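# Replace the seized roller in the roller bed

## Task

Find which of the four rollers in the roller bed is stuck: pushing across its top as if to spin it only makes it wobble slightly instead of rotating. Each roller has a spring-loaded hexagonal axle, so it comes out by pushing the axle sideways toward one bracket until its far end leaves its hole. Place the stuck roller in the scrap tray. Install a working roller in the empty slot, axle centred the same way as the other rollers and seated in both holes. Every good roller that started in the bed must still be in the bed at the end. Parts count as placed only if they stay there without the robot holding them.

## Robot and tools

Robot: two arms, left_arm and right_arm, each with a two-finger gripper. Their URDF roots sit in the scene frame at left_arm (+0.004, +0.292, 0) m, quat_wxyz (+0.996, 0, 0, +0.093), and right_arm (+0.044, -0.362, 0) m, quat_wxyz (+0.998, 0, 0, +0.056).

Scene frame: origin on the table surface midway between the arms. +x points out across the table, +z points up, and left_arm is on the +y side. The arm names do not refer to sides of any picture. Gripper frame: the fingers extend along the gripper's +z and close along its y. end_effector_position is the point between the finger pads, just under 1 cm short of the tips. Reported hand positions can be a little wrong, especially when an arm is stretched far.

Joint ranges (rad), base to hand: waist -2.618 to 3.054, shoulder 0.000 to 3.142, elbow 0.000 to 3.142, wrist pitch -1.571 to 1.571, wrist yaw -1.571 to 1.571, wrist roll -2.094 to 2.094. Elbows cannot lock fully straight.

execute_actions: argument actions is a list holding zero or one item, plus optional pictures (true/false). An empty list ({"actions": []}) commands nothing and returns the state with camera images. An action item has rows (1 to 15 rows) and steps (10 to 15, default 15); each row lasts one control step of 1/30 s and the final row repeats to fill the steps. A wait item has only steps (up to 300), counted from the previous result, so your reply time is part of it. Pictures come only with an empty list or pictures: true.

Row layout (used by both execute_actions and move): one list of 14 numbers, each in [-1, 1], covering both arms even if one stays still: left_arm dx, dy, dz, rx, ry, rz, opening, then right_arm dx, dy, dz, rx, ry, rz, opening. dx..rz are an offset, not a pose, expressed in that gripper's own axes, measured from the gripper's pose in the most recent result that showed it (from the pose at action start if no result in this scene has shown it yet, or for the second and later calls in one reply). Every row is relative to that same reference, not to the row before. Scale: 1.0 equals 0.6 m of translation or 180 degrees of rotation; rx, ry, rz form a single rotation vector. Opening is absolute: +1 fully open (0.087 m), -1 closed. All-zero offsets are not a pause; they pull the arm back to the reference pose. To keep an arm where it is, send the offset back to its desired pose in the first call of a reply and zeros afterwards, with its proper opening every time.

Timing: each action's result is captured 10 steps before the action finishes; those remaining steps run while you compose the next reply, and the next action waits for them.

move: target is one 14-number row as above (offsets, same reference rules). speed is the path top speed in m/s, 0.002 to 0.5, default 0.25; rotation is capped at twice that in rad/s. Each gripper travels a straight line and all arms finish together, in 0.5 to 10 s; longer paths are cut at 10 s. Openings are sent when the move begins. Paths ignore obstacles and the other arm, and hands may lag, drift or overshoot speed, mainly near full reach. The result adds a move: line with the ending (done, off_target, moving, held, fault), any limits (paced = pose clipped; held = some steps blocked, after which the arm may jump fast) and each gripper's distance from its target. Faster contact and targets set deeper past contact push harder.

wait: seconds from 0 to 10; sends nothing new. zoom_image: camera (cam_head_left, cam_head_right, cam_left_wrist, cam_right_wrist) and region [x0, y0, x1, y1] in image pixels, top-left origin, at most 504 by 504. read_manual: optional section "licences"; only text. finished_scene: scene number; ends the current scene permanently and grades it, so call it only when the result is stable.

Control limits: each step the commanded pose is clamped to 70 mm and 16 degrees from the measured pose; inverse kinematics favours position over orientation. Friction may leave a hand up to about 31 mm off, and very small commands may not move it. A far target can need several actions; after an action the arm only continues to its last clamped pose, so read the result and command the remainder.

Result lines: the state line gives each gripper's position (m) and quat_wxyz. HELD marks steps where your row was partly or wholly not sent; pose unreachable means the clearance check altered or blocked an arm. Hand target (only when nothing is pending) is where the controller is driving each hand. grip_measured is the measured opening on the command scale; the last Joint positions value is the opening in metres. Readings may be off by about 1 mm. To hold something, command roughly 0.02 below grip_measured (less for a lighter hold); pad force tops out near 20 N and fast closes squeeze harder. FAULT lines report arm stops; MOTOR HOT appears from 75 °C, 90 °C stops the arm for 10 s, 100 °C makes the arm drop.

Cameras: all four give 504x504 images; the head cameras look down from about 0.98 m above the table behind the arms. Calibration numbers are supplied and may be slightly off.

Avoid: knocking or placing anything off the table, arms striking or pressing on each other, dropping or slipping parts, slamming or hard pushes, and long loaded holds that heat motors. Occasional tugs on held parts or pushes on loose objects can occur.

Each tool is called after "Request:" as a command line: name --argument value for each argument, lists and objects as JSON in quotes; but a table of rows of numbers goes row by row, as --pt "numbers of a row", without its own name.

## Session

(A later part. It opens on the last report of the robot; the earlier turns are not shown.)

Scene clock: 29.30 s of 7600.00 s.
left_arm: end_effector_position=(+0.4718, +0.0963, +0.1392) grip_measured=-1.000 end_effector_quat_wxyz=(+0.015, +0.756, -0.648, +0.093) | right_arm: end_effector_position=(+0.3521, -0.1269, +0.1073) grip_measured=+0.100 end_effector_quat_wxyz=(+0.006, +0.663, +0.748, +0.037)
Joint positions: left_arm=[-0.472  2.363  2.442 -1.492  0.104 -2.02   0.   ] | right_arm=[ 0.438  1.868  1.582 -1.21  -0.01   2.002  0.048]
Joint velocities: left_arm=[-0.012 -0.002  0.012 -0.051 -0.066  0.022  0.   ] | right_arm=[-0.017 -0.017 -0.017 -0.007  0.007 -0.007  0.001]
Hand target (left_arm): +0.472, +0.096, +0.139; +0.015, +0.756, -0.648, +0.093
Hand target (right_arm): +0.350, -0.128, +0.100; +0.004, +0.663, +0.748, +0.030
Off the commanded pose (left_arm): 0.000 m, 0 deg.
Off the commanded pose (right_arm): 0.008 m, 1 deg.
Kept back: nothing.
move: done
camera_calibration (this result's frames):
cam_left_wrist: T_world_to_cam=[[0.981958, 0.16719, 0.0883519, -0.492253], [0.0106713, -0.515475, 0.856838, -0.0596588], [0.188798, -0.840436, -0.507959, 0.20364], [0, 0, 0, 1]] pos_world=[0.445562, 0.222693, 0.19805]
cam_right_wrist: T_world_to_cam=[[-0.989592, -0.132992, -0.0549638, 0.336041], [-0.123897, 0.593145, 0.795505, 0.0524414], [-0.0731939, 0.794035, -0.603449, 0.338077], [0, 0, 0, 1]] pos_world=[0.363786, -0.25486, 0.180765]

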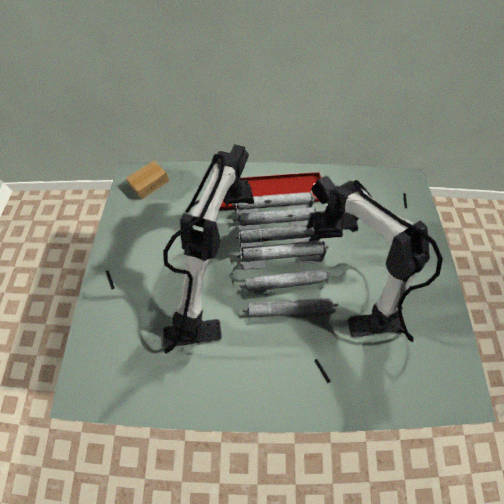

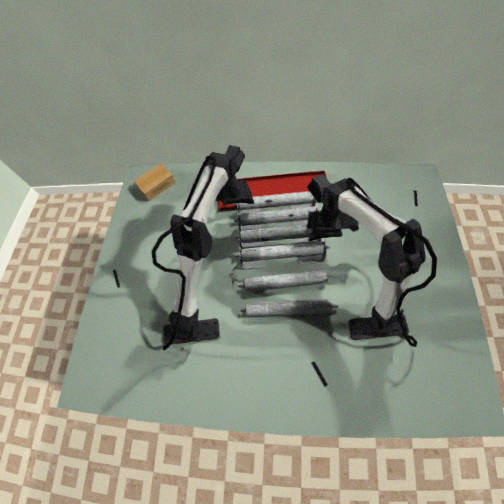

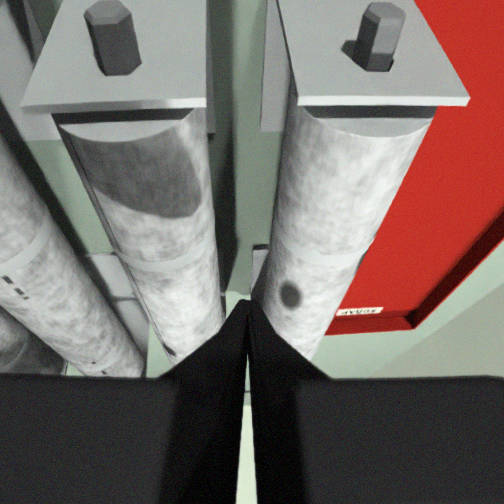

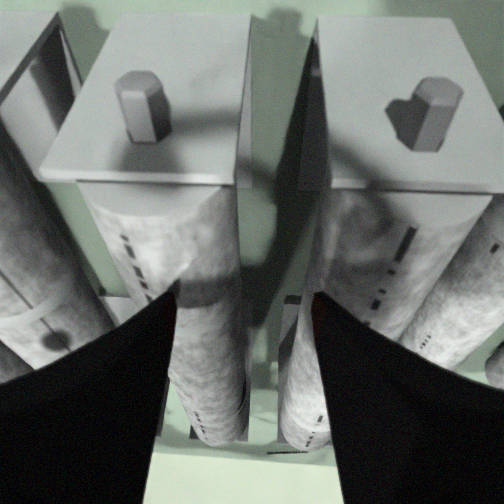

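Request:
move --target '[0,0,0,0,0,0,-1, 0,0.04,0.02,0,0,0,0.1]' --speed 0.03

Scene clock: 30.67 s of 7600.00 s.
left_arm: end_effector_position=(+0.4718, +0.0963, +0.1392) grip_measured=-1.000 end_effector_quat_wxyz=(+0.015, +0.756, -0.648, +0.093) | right_arm: end_effector_position=(+0.3702, -0.1227, +0.1021) grip_measured=+0.100 end_effector_quat_wxyz=(+0.008, +0.661, +0.749, +0.040)
Joint positions: left_arm=[-0.472  2.363  2.442 -1.492  0.104 -2.02   0.   ] | right_arm=[ 0.422  1.934  1.65  -1.206 -0.01   1.981  0.048]
Joint velocities: left_arm=[-0.007 -0.017 -0.007 -0.022 -0.037 -0.037  0.   ] | right_arm=[ 0.012  0.007  0.042 -0.066 -0.022  0.022  0.   ]
Hand target (left_arm): +0.472, +0.096, +0.139; +0.015, +0.756, -0.648, +0.093
Hand target (right_arm): +0.376, -0.124, +0.097; +0.006, +0.663, +0.748, +0.037
Off the commanded pose (left_arm): 0.000 m, 0 deg.
Off the commanded pose (right_arm): 0.008 m, 0 deg.
Kept back: nothing.
move: done
camera_calibration (this result's frames):
cam_left_wrist: T_world_to_cam=[[0.981958, 0.16719, 0.0883519, -0.492253], [0.0106713, -0.515475, 0.856838, -0.0596588], [0.188798, -0.840436, -0.507959, 0.20364], [0, 0, 0, 1]] pos_world=[0.445562, 0.222693, 0.19805]
cam_right_wrist: T_world_to_cam=[[-0.988688, -0.137393, -0.0601608, 0.353883], [-0.13059, 0.591255, 0.795842, 0.0585019], [-0.0737725, 0.794695, -0.602509, 0.333147], [0, 0, 0, 1]] pos_world=[0.382097, -0.250719, 0.175456]

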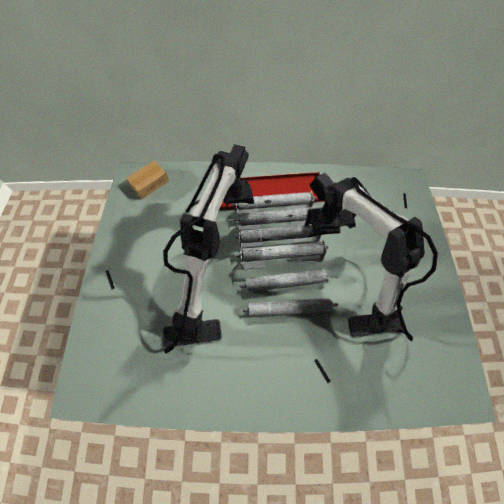

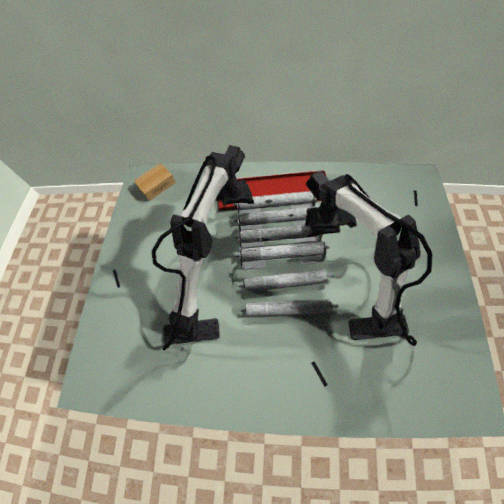

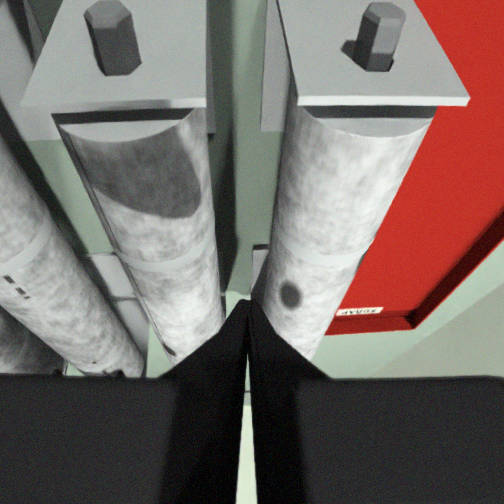

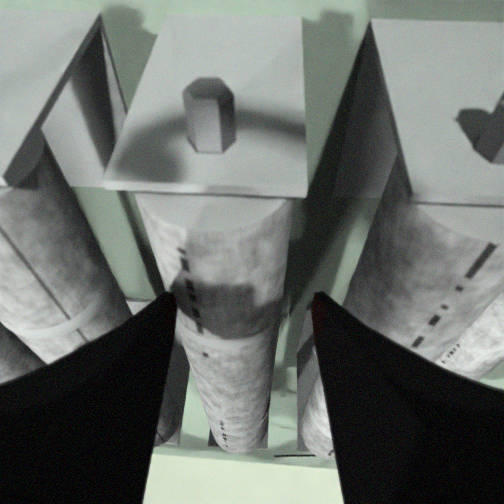

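Request:
move --target '[0,0,0,0,0,0,-1, 0,0,0.03,0,0,0,0.1]' --speed 0.02

Request:
move --target '[0,0,0,0,0,0,-1, 0,0,0.0,0,0,0,-0.8]' --speed 0.02

Scene clock: 32.33 s of 7600.00 s.
left_arm: end_effector_position=(+0.4718, +0.0963, +0.1392) grip_measured=-1.000 end_effector_quat_wxyz=(+0.015, +0.756, -0.648, +0.093) | right_arm: end_effector_position=(+0.3751, -0.1197, +0.0950) grip_measured=+0.100 end_effector_quat_wxyz=(+0.012, +0.660, +0.749, +0.052)
Joint positions: left_arm=[-0.472  2.363  2.442 -1.492  0.104 -2.02   0.   ] | right_arm=[ 0.422  1.934  1.618 -1.149 -0.01   1.981  0.048]
Joint velocities: left_arm=[-0.012  0.002  0.002 -0.022 -0.022 -0.037  0.   ] | right_arm=[ 0.002  0.007 -0.022  0.022  0.007 -0.022 -0.   ]
Hand target (left_arm): +0.472, +0.096, +0.139; +0.015, +0.756, -0.648, +0.093
Hand target (right_arm): +0.371, -0.122, +0.084; +0.008, +0.661, +0.749, +0.039
Off the commanded pose (left_arm): 0.000 m, 0 deg.
Off the commanded pose (right_arm): 0.012 m, 1 deg.
Kept back: nothing.
move: off_target (right_arm)
camera_calibration (this result's frames):
cam_left_wrist: T_world_to_cam=[[0.981958, 0.16719, 0.0883519, -0.492253], [0.0106713, -0.515475, 0.856838, -0.0596588], [0.188798, -0.840436, -0.507959, 0.20364], [0, 0, 0, 1]] pos_world=[0.445562, 0.222693, 0.19805]
cam_right_wrist: T_world_to_cam=[[-0.986999, -0.13721, -0.0837039, 0.360404], [-0.148617, 0.580791, 0.800372, 0.0680953], [-0.0612043, 0.802406, -0.593631, 0.322274], [0, 0, 0, 1]] pos_world=[0.385563, -0.248693, 0.166978]

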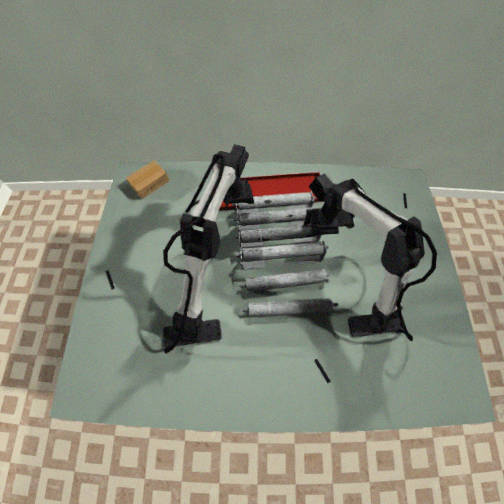

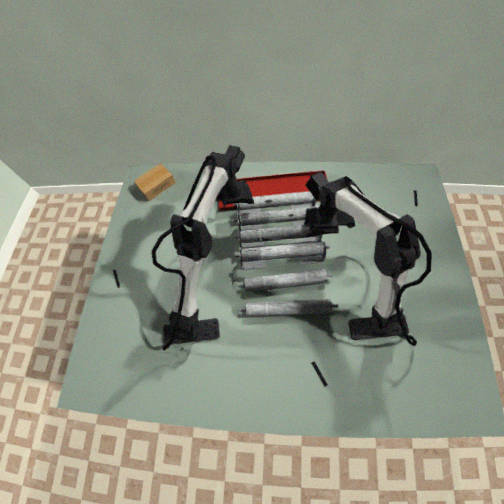

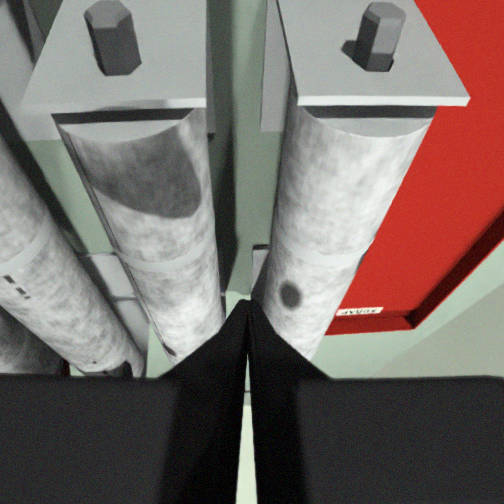

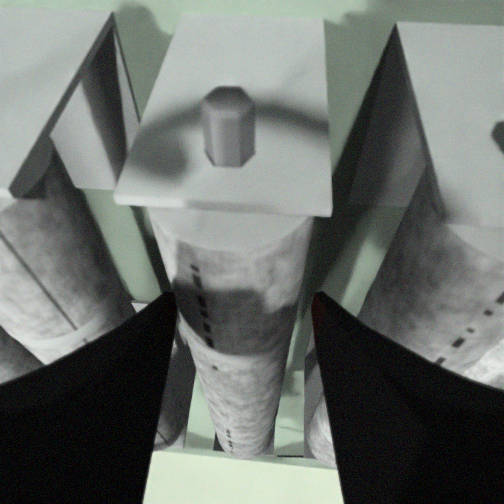

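Scene clock: 32.83 s of 7600.00 s.
left_arm: end_effector_position=(+0.4718, +0.0963, +0.1392) grip_measured=-1.000 end_effector_quat_wxyz=(+0.015, +0.756, -0.648, +0.093) | right_arm: end_effector_position=(+0.3778, -0.1191, +0.0954) grip_measured=-0.088 end_effector_quat_wxyz=(+0.015, +0.661, +0.748, +0.056)
Joint positions: left_arm=[-0.472  2.363  2.442 -1.492  0.104 -2.02   0.   ] | right_arm=[ 0.422  1.934  1.618 -1.139 -0.005  1.983  0.04 ]
Joint velocities: left_arm=[-0.002 -0.012 -0.007 -0.022 -0.007  0.007  0.   ] | right_arm=[-0.017 -0.017  0.017 -0.037 -0.022 -0.022  0.001]
Hand target (left_arm): +0.472, +0.096, +0.139; +0.015, +0.756, -0.648, +0.093
Hand target (right_arm): +0.375, -0.120, +0.095; +0.012, +0.660, +0.749, +0.052
Off the commanded pose (left_arm): 0.000 m, 0 deg.
Off the commanded pose (right_arm): 0.003 m, 1 deg.
Kept back: nothing.
move: done
camera_calibration (this result's frames):
cam_left_wrist: T_world_to_cam=[[0.981958, 0.16719, 0.0883519, -0.492253], [0.0106713, -0.515475, 0.856838, -0.0596588], [0.188798, -0.840436, -0.507959, 0.20364], [0, 0, 0, 1]] pos_world=[0.445562, 0.222693, 0.19805]
cam_right_wrist: T_world_to_cam=[[-0.986476, -0.133969, -0.0944344, 0.364332], [-0.155329, 0.58016, 0.799554, 0.0703978], [-0.0523281, 0.803409, -0.593124, 0.318903], [0, 0, 0, 1]] pos_world=[0.387027, -0.248243, 0.167268]

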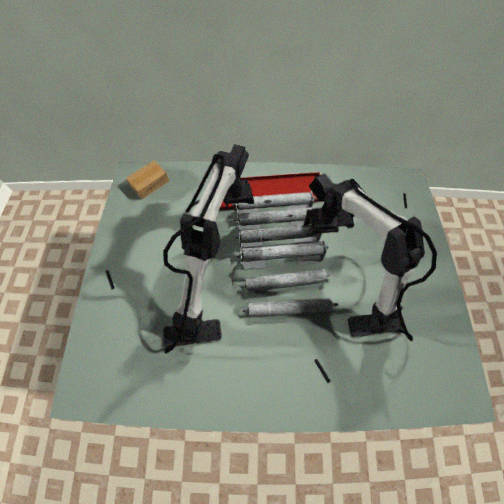

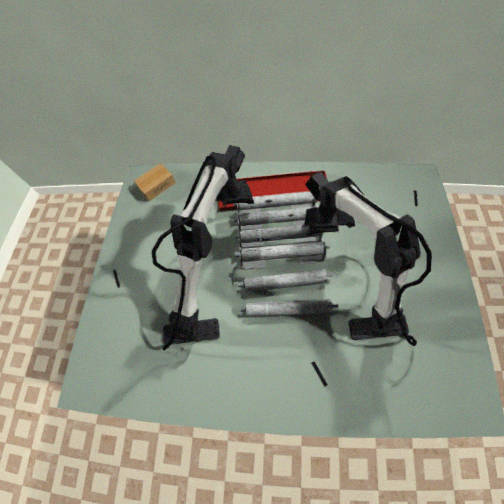

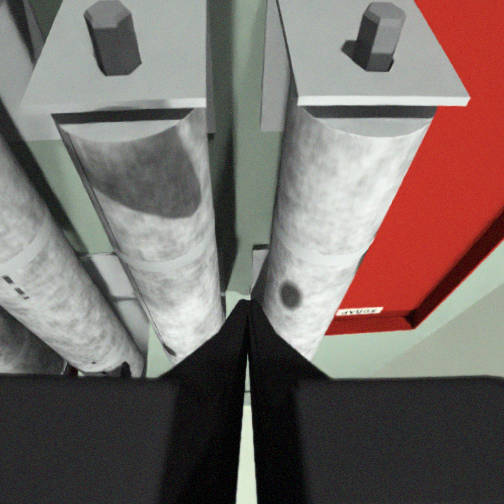

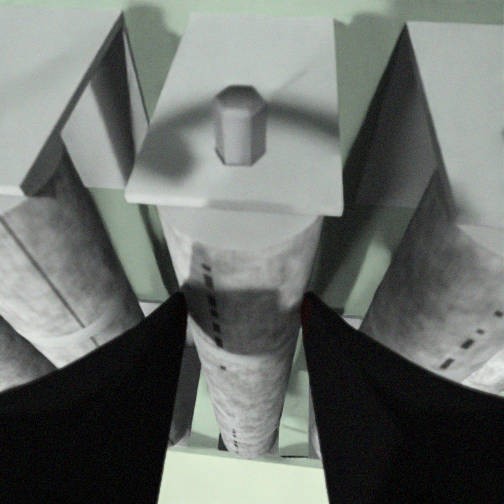

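Request:
move --target '[0,0,0,0,0,0,-1, 0,0.01,-0.045,0.02,-0.02,0,0.2]' --speed 0.04

Request:
move --target '[0,0,0,0,0,0,-1, 0,0,0.05,0,0,0,-1]' --speed 0.02

Request:
move --target '[0,0,0,0,0,0,-1, 0,-0.06,0.03,0,0,0,-1]' --speed 0.02

Scene clock: 34.90 s of 7600.00 s.
left_arm: end_effector_position=(+0.4718, +0.0963, +0.1392) grip_measured=-1.000 end_effector_quat_wxyz=(+0.015, +0.756, -0.648, +0.093) | right_arm: end_effector_position=(+0.3814, -0.1218, +0.1304) grip_measured=+0.200 end_effector_quat_wxyz=(+0.018, +0.663, +0.748, +0.025)
Joint positions: left_arm=[-0.472  2.363  2.442 -1.492  0.104 -2.02   0.   ] | right_arm=[ 0.422  2.001  1.862 -1.373  0.018  1.985  0.052]
Joint velocities: left_arm=[-0.017  0.002  0.022 -0.051 -0.007 -0.037  0.   ] | right_arm=[ 0.002 -0.002  0.012 -0.051  0.051  0.007 -0.   ]
Hand target (left_arm): +0.472, +0.096, +0.139; +0.015, +0.756, -0.648, +0.093
Hand target (right_arm): +0.381, -0.121, +0.124; +0.017, +0.663, +0.749, +0.012
Off the commanded pose (left_arm): 0.000 m, 0 deg.
Off the commanded pose (right_arm): 0.008 m, 2 deg.
Kept back: nothing.
move: done
camera_calibration (this result's frames):
cam_left_wrist: T_world_to_cam=[[0.981958, 0.16719, 0.0883519, -0.492253], [0.0106713, -0.515475, 0.856838, -0.0596588], [0.188798, -0.840436, -0.507959, 0.20364], [0, 0, 0, 1]] pos_world=[0.445562, 0.222693, 0.19805]
cam_right_wrist: T_world_to_cam=[[-0.98969, -0.133631, -0.0515464, 0.366529], [-0.123971, 0.618985, 0.775557, 0.0404184], [-0.0717323, 0.773951, -0.62917, 0.350481], [0, 0, 0, 1]] pos_world=[0.392902, -0.247294, 0.208059]

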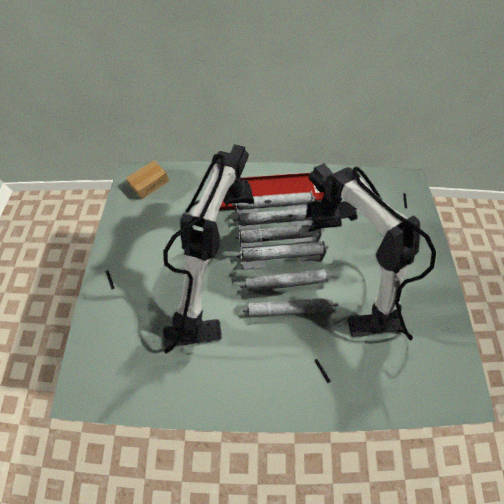

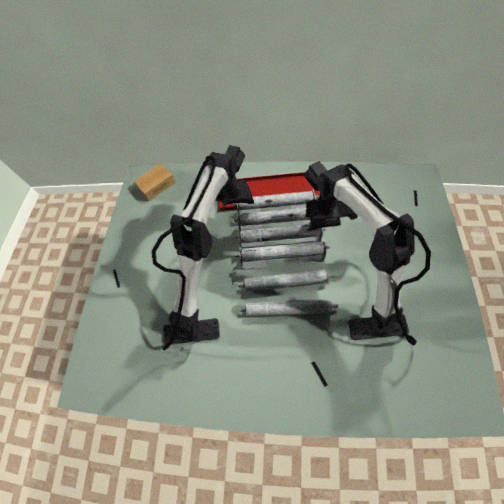

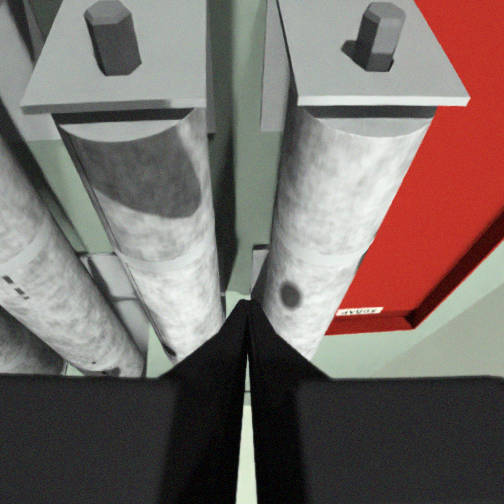

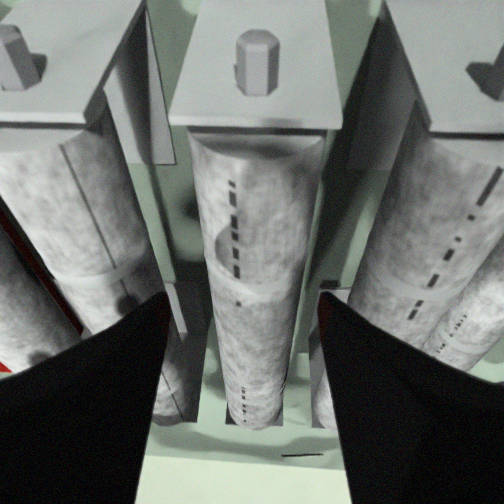

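Scene clock: 36.67 s of 7600.00 s.
left_arm: end_effector_position=(+0.4718, +0.0963, +0.1392) grip_measured=-1.000 end_effector_quat_wxyz=(+0.015, +0.756, -0.648, +0.093) | right_arm: end_effector_position=(+0.3863, -0.1193, +0.1089) grip_measured=-1.000 end_effector_quat_wxyz=(+0.021, +0.663, +0.748, +0.033)
Joint positions: left_arm=[-0.472  2.363  2.442 -1.492  0.104 -2.02   0.   ] | right_arm=[ 0.422  2.001  1.775 -1.269  0.02   1.985  0.   ]
Joint velocities: left_arm=[ 0.002 -0.002  0.007 -0.007  0.051  0.066  0.   ] | right_arm=[-0.007 -0.007 -0.027  0.095  0.007  0.051  0.   ]
Hand target (left_arm): +0.472, +0.096, +0.139; +0.015, +0.756, -0.648, +0.093
Hand target (right_arm): +0.383, -0.121, +0.101; +0.017, +0.663, +0.748, +0.025
Off the commanded pose (left_arm): 0.000 m, 0 deg.
Off the commanded pose (right_arm): 0.009 m, 1 deg.
Kept back: nothing.
move: done
camera_calibration (this result's frames):
cam_left_wrist: T_world_to_cam=[[0.981958, 0.16719, 0.0883519, -0.492253], [0.0106713, -0.515475, 0.856838, -0.0596588], [0.188798, -0.840436, -0.507959, 0.20364], [0, 0, 0, 1]] pos_world=[0.445562, 0.222693, 0.19805]
cam_right_wrist: T_world_to_cam=[[-0.988788, -0.133091, -0.0677128, 0.372045], [-0.13586, 0.613625, 0.777822, 0.059853], [-0.0619711, 0.7783, -0.624827, 0.331653], [0, 0, 0, 1]] pos_world=[0.396558, -0.245337, 0.185863]

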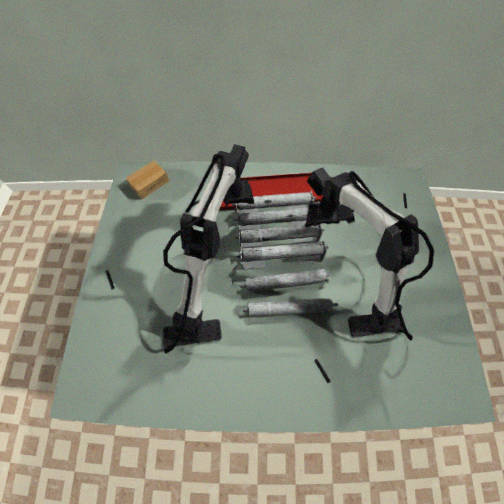

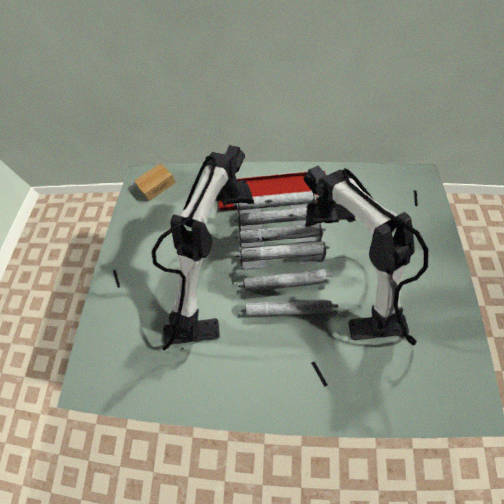

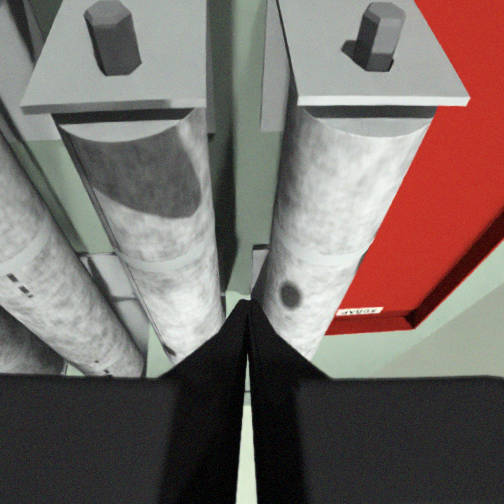

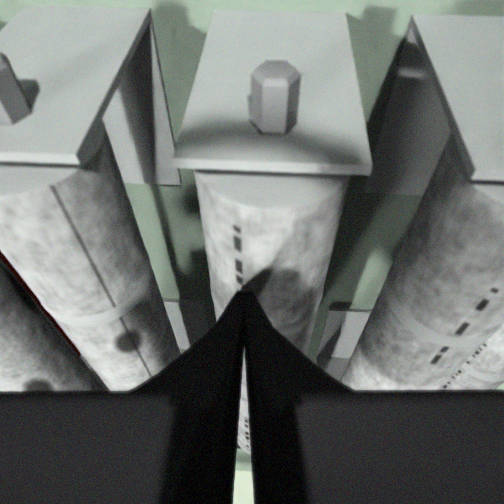

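Scene clock: 38.93 s of 7600.00 s.
left_arm: end_effector_position=(+0.4718, +0.0963, +0.1392) grip_measured=-1.000 end_effector_quat_wxyz=(+0.015, +0.756, -0.648, +0.093) | right_arm: end_effector_position=(+0.3532, -0.1242, +0.0895) grip_measured=-1.000 end_effector_quat_wxyz=(+0.015, +0.664, +0.747, +0.029)
Joint positions: left_arm=[-0.472  2.363  2.442 -1.492  0.104 -2.02   0.   ] | right_arm=[ 0.453  1.893  1.549 -1.163  0.012  2.018  0.   ]
Joint velocities: left_arm=[-0.002 -0.027 -0.002  0.022 -0.051 -0.095  0.   ] | right_arm=[ 0.012  0.012 -0.012 -0.007 -0.037 -0.007  0.   ]
Hand target (left_arm): +0.472, +0.096, +0.139; +0.015, +0.756, -0.648, +0.093
Hand target (right_arm): +0.352, -0.123, +0.088; +0.021, +0.663, +0.748, +0.033
Off the commanded pose (left_arm): 0.000 m, 0 deg.
Off the commanded pose (right_arm): 0.002 m, 1 deg.
Kept back: nothing.
move: done
camera_calibration (this result's frames):
cam_left_wrist: T_world_to_cam=[[0.981958, 0.16719, 0.0883519, -0.492253], [0.0106713, -0.515475, 0.856838, -0.0596588], [0.188798, -0.840436, -0.507959, 0.20364], [0, 0, 0, 1]] pos_world=[0.445562, 0.222693, 0.19805]
cam_right_wrist: T_world_to_cam=[[-0.989873, -0.131673, -0.0530532, 0.336668], [-0.123277, 0.612, 0.78119, 0.06852], [-0.0703932, 0.779819, -0.622035, 0.324235], [0, 0, 0, 1]] pos_world=[0.36453, -0.250449, 0.16602]

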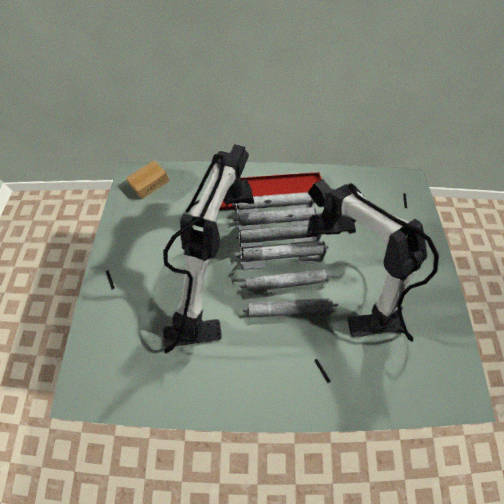

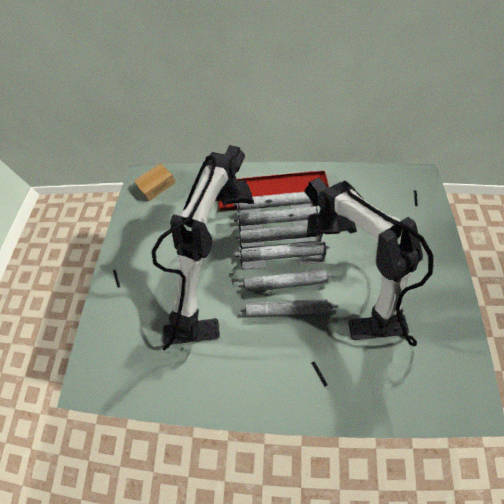

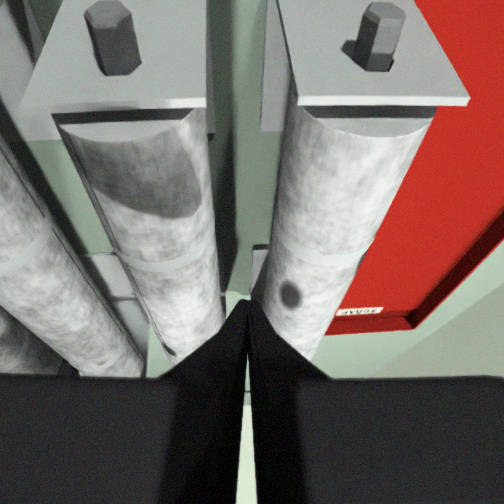

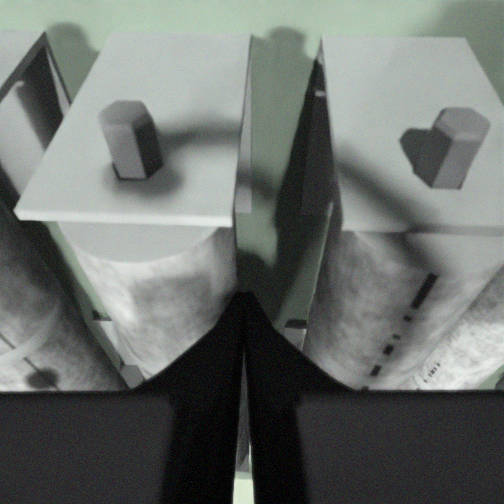

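Request:
move --target '[0.047,0.157,-0.025,0,0,0.5,0.4, 0,0,-0.075,0,0,0,-0.2]' --speed 0.4

Scene clock: 43.10 s of 7600.00 s.
left_arm: end_effector_position=(+0.3839, +0.0539, +0.1409) grip_measured=+0.400 end_effector_quat_wxyz=(+0.045, -0.085, +0.992, -0.078) | right_arm: end_effector_position=(+0.3485, -0.1243, +0.1336) grip_measured=-0.200 end_effector_quat_wxyz=(+0.012, +0.661, +0.750, +0.033)
Joint positions: left_arm=[-0.657  2.335  2.442 -1.519  0.085 -0.649  0.061] | right_arm=[ 0.455  1.867  1.688 -1.321  0.004  2.013  0.035]
Joint velocities: left_arm=[-0.012  0.002  0.002 -0.007  0.037  0.037  0.   ] | right_arm=[-0.002  0.012  0.002  0.022 -0.022 -0.051  0.001]
Hand target (left_arm): +0.381, +0.056, +0.151; +0.055, -0.077, +0.992, -0.078
Hand target (right_arm): +0.350, -0.126, +0.134; +0.015, +0.664, +0.747, +0.029
Off the commanded pose (left_arm): 0.009 m, 1 deg.
Off the commanded pose (right_arm): 0.002 m, 1 deg.
Kept back: nothing.
move: done
camera_calibration (this result's frames):
cam_left_wrist: T_world_to_cam=[[0.170112, -0.97313, 0.15518, -0.0351966], [-0.706976, -0.0108197, 0.707155, 0.187322], [-0.686475, -0.230004, -0.68982, 0.514186], [0, 0, 0, 1]] pos_world=[0.491395, 0.0860406, 0.227691]
cam_right_wrist: T_world_to_cam=[[-0.988732, -0.138811, -0.0560407, 0.333412], [-0.12928, 0.603058, 0.787151, 0.03373], [-0.0754695, 0.785527, -0.614208, 0.352762], [0, 0, 0, 1]] pos_world=[0.360638, -0.251164, 0.208803]

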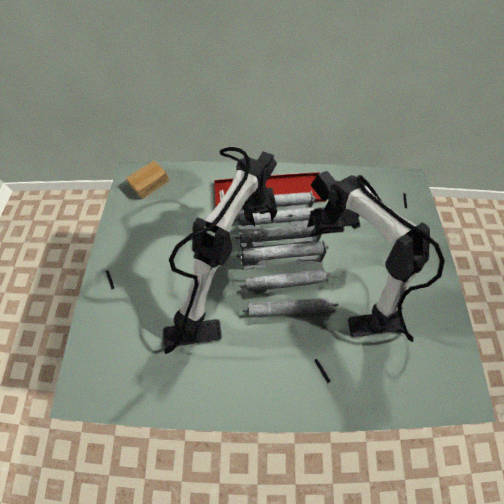

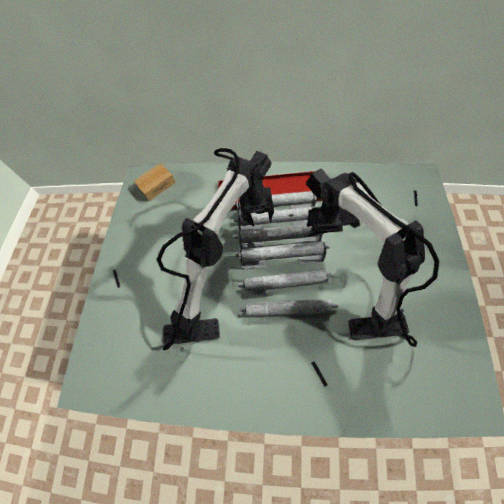

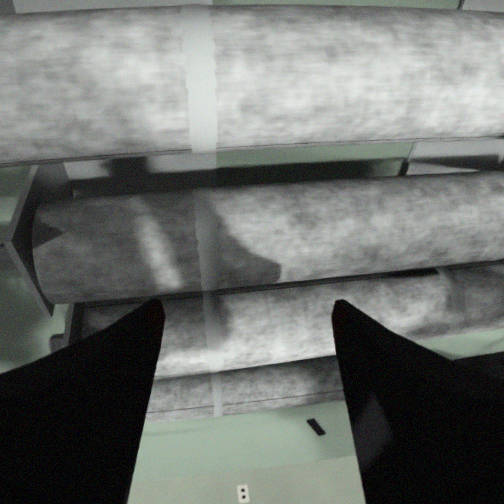

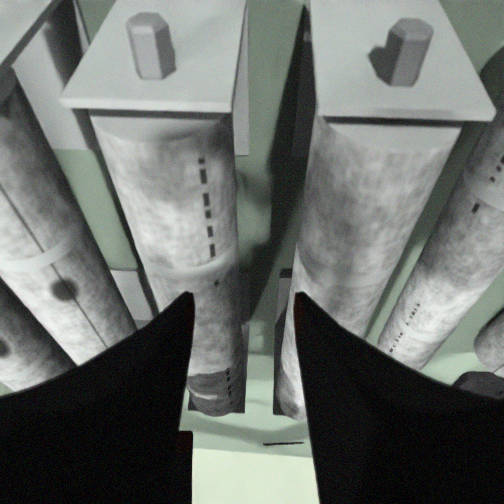

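Request:
zoom_image --camera "cam_head_right" --region '[220, 180, 340, 300]'

Region (220, 180, 340, 300) of cam_head_right's 504x504 image, scaled by 4.200, with more detail than that image has.

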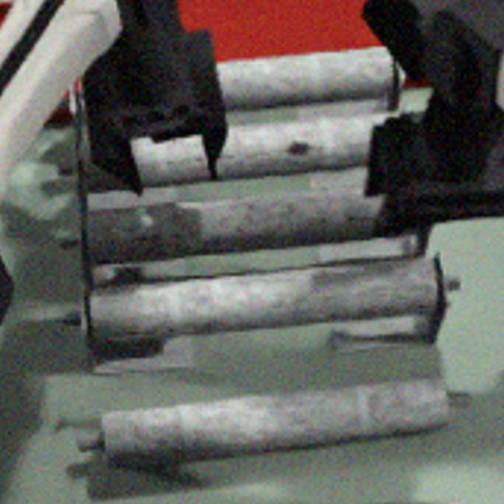

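Request:
move --target '[-0.075,0,0.035,0,0,0,0.4, 0,0,0,0,0,0,-0.2]' --speed 0.1

Request:
move --target '[0,0,0.035,0,0,0,0.4, 0,0,0,0,0,0,-0.2]' --speed 0.02

Request:
move --target '[-0.05,0,0.025,0,0,0,0.4, 0,0,0,0,0,0,-0.2]' --speed 0.02

Scene clock: 45.80 s of 7600.00 s.
left_arm: end_effector_position=(+0.4280, +0.0584, +0.1221) grip_measured=+0.400 end_effector_quat_wxyz=(+0.067, -0.093, +0.990, -0.087) | right_arm: end_effector_position=(+0.3484, -0.1243, +0.1335) grip_measured=-0.200 end_effector_quat_wxyz=(+0.012, +0.661, +0.750, +0.033)
Joint positions: left_arm=[-0.608  2.537  2.735 -1.566  0.086 -0.619  0.061] | right_arm=[ 0.455  1.867  1.688 -1.321  0.004  2.013  0.035]
Joint velocities: left_arm=[ 0.027  0.007  0.012  0.007  0.095 -0.037 -0.   ] | right_arm=[-0.017 -0.012 -0.012  0.037  0.022  0.007 -0.   ]
Hand target (left_arm): +0.429, +0.059, +0.123; +0.067, -0.089, +0.990, -0.092
Hand target (right_arm): +0.348, -0.124, +0.134; +0.012, +0.661, +0.750, +0.033
Off the commanded pose (left_arm): 0.003 m, 3 deg.
Off the commanded pose (right_arm): 0.000 m, 0 deg.
joint sent to its limit (left arm) — the command would take joint 4 (wrist pitch) past its lower limit, so that joint was sent only as far as its limit.
Kept back: nothing.
move: off_target (left_arm)
camera_calibration (this result's frames):
cam_left_wrist: T_world_to_cam=[[0.180892, -0.967108, 0.17883, -0.0432577], [-0.737187, -0.0129665, 0.675565, 0.248776], [-0.651025, -0.254035, -0.715285, 0.521851], [0, 0, 0, 1]] pos_world=[0.530957, 0.0939593, 0.212943]
cam_right_wrist: T_world_to_cam=[[-0.98875, -0.138823, -0.0556944, 0.333284], [-0.129027, 0.60322, 0.787069, 0.0337039], [-0.075667, 0.785401, -0.614345, 0.352859], [0, 0, 0, 1]] pos_world=[0.360583, -0.251199, 0.208812]

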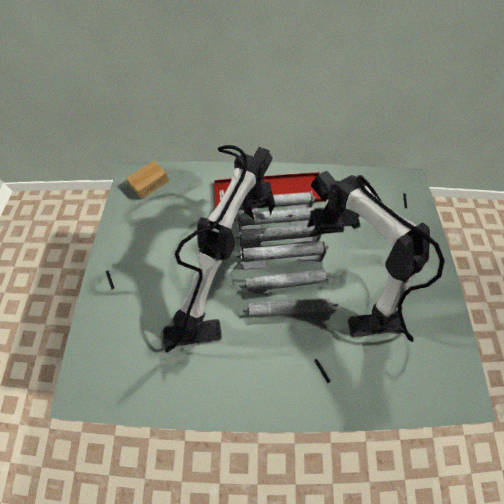

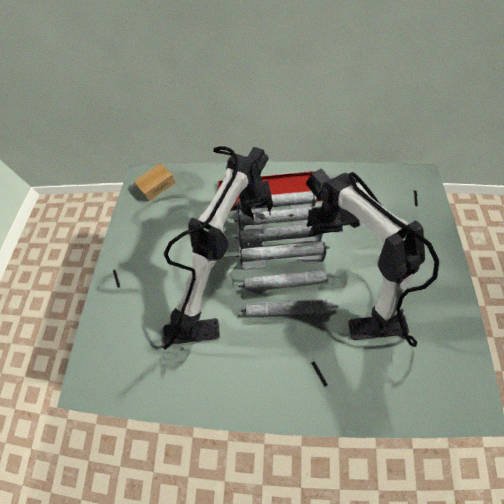

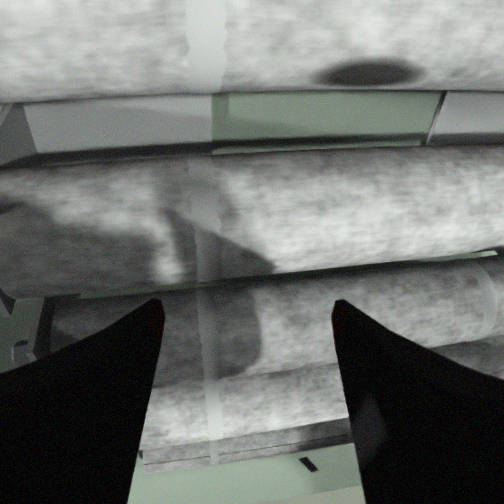

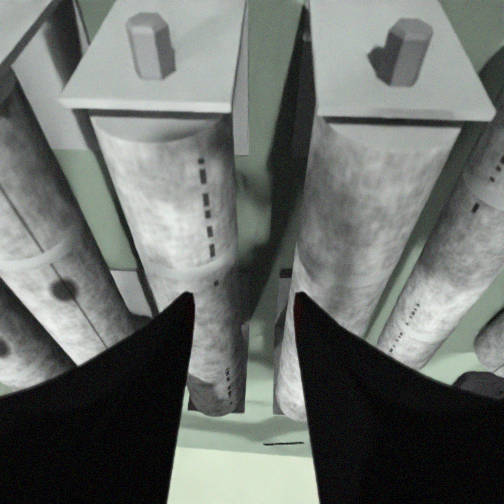

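Scene clock: 47.07 s of 7600.00 s.
left_arm: end_effector_position=(+0.4258, +0.0590, +0.1119) grip_measured=+0.400 end_effector_quat_wxyz=(+0.061, -0.093, +0.990, -0.086) | right_arm: end_effector_position=(+0.3484, -0.1243, +0.1335) grip_measured=-0.200 end_effector_quat_wxyz=(+0.012, +0.661, +0.750, +0.033)
Joint positions: left_arm=[-0.608  2.485  2.593 -1.486  0.088 -0.619  0.061] | right_arm=[ 0.455  1.867  1.688 -1.321  0.004  2.013  0.035]
Joint velocities: left_arm=[-0.012 -0.012 -0.002  0.007  0.037  0.022 -0.001] | right_arm=[ 0.022 -0.002  0.002  0.066 -0.022  0.007  0.001]
Hand target (left_arm): +0.431, +0.055, +0.102; +0.065, -0.093, +0.990, -0.087
Hand target (right_arm): +0.348, -0.124, +0.134; +0.012, +0.661, +0.750, +0.033
Off the commanded pose (left_arm): 0.012 m, 1 deg.
Off the commanded pose (right_arm): 0.000 m, 0 deg.
Kept back: nothing.
move: off_target (left_arm)
camera_calibration (this result's frames):
cam_left_wrist: T_world_to_cam=[[0.182462, -0.967657, 0.174205, -0.0406581], [-0.729473, -0.0144372, 0.683858, 0.24995], [-0.659225, -0.251856, -0.708514, 0.515921], [0, 0, 0, 1]] pos_world=[0.529858, 0.0942032, 0.20169]
cam_right_wrist: T_world_to_cam=[[-0.98875, -0.138823, -0.0556944, 0.333284], [-0.129027, 0.60322, 0.787069, 0.0337039], [-0.075667, 0.785401, -0.614345, 0.352859], [0, 0, 0, 1]] pos_world=[0.360583, -0.251199, 0.208812]

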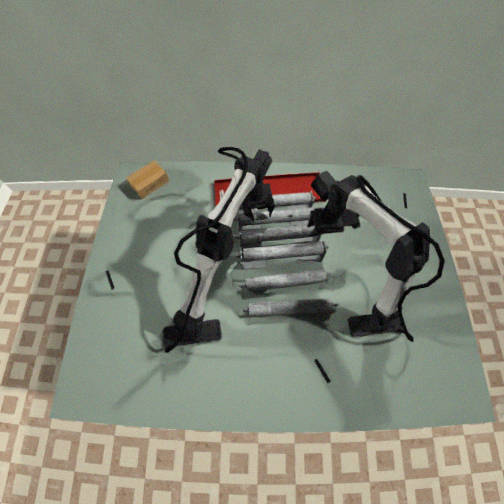

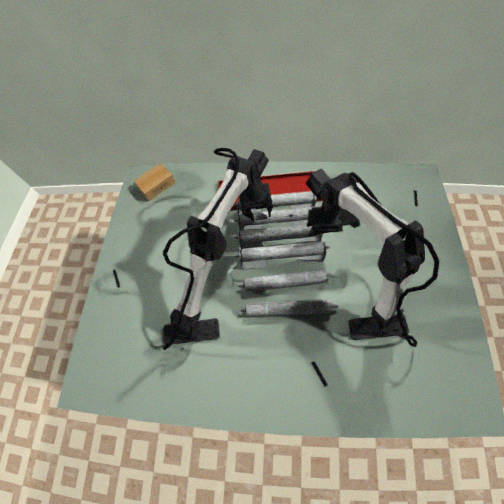

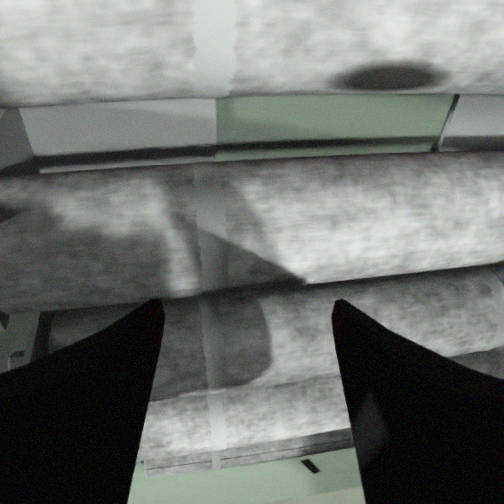

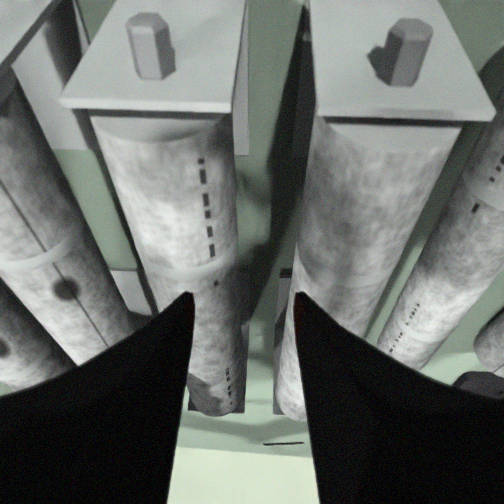

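Scene clock: 48.97 s of 7600.00 s.
left_arm: end_effector_position=(+0.4444, +0.0538, +0.1196) grip_measured=+0.400 end_effector_quat_wxyz=(+0.080, -0.098, +0.986, -0.113) | right_arm: end_effector_position=(+0.3484, -0.1243, +0.1335) grip_measured=-0.200 end_effector_quat_wxyz=(+0.012, +0.661, +0.750, +0.033)
Joint positions: left_arm=[-0.592  2.613  2.865 -1.572  0.119 -0.619  0.061] | right_arm=[ 0.455  1.867  1.688 -1.321  0.004  2.013  0.035]
Joint velocities: left_arm=[-0.002 -0.017 -0.002 -0.066 -0.066 -0.007 -0.   ] | right_arm=[-0.007 -0.022 -0.007 -0.037  0.037 -0.037 -0.   ]
Hand target (left_arm): +0.455, +0.063, +0.100; +0.081, -0.097, +0.987, -0.098
Hand target (right_arm): +0.348, -0.124, +0.134; +0.012, +0.661, +0.750, +0.033
Off the commanded pose (left_arm): 0.025 m, 4 deg.
Off the commanded pose (right_arm): 0.000 m, 0 deg.
elbow stopped short (left arm): the move would have taken joint 3 (elbow) straighter than the controller allows; a more bent joint 3 avoids this.
Kept back: nothing.
move: off_target (left_arm)
camera_calibration (this result's frames):
cam_left_wrist: T_world_to_cam=[[0.183197, -0.955471, 0.231333, -0.0582309], [-0.757525, 0.0127796, 0.652681, 0.272842], [-0.626573, -0.29481, -0.721452, 0.521654], [0, 0, 0, 1]] pos_world=[0.544207, 0.094664, 0.21174]
cam_right_wrist: T_world_to_cam=[[-0.98875, -0.138823, -0.0556944, 0.333284], [-0.129027, 0.60322, 0.787069, 0.0337039], [-0.075667, 0.785401, -0.614345, 0.352859], [0, 0, 0, 1]] pos_world=[0.360583, -0.251199, 0.208812]

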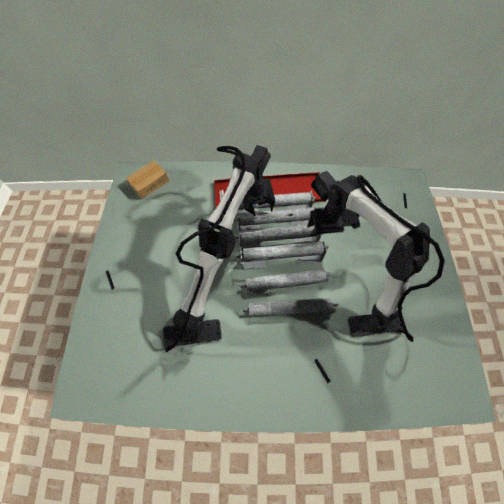

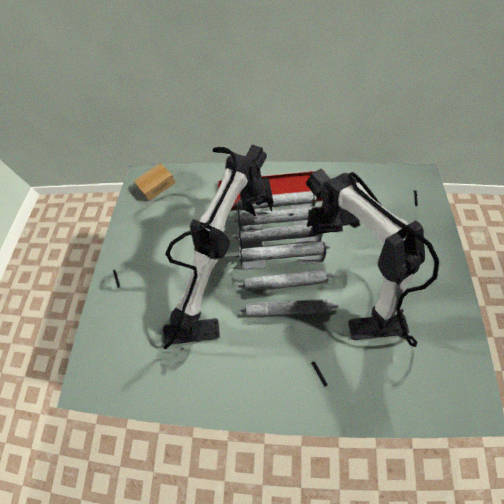

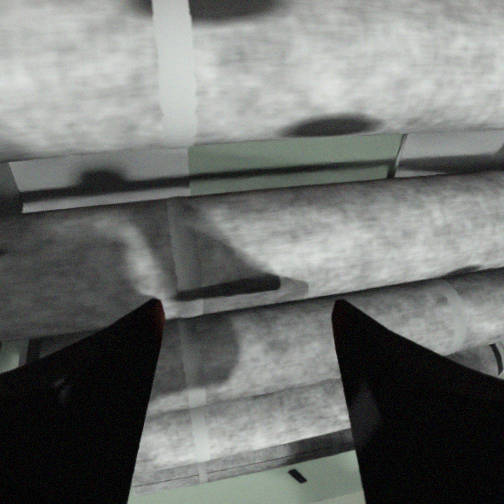

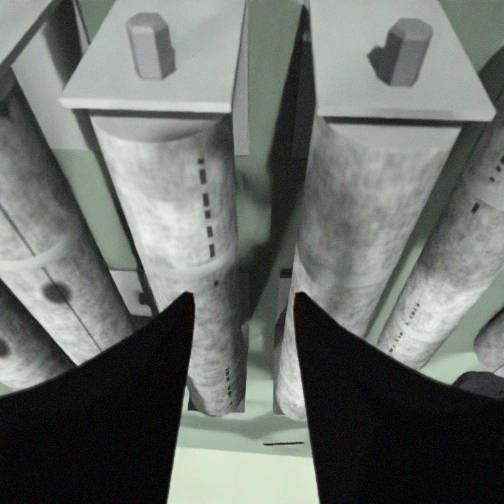

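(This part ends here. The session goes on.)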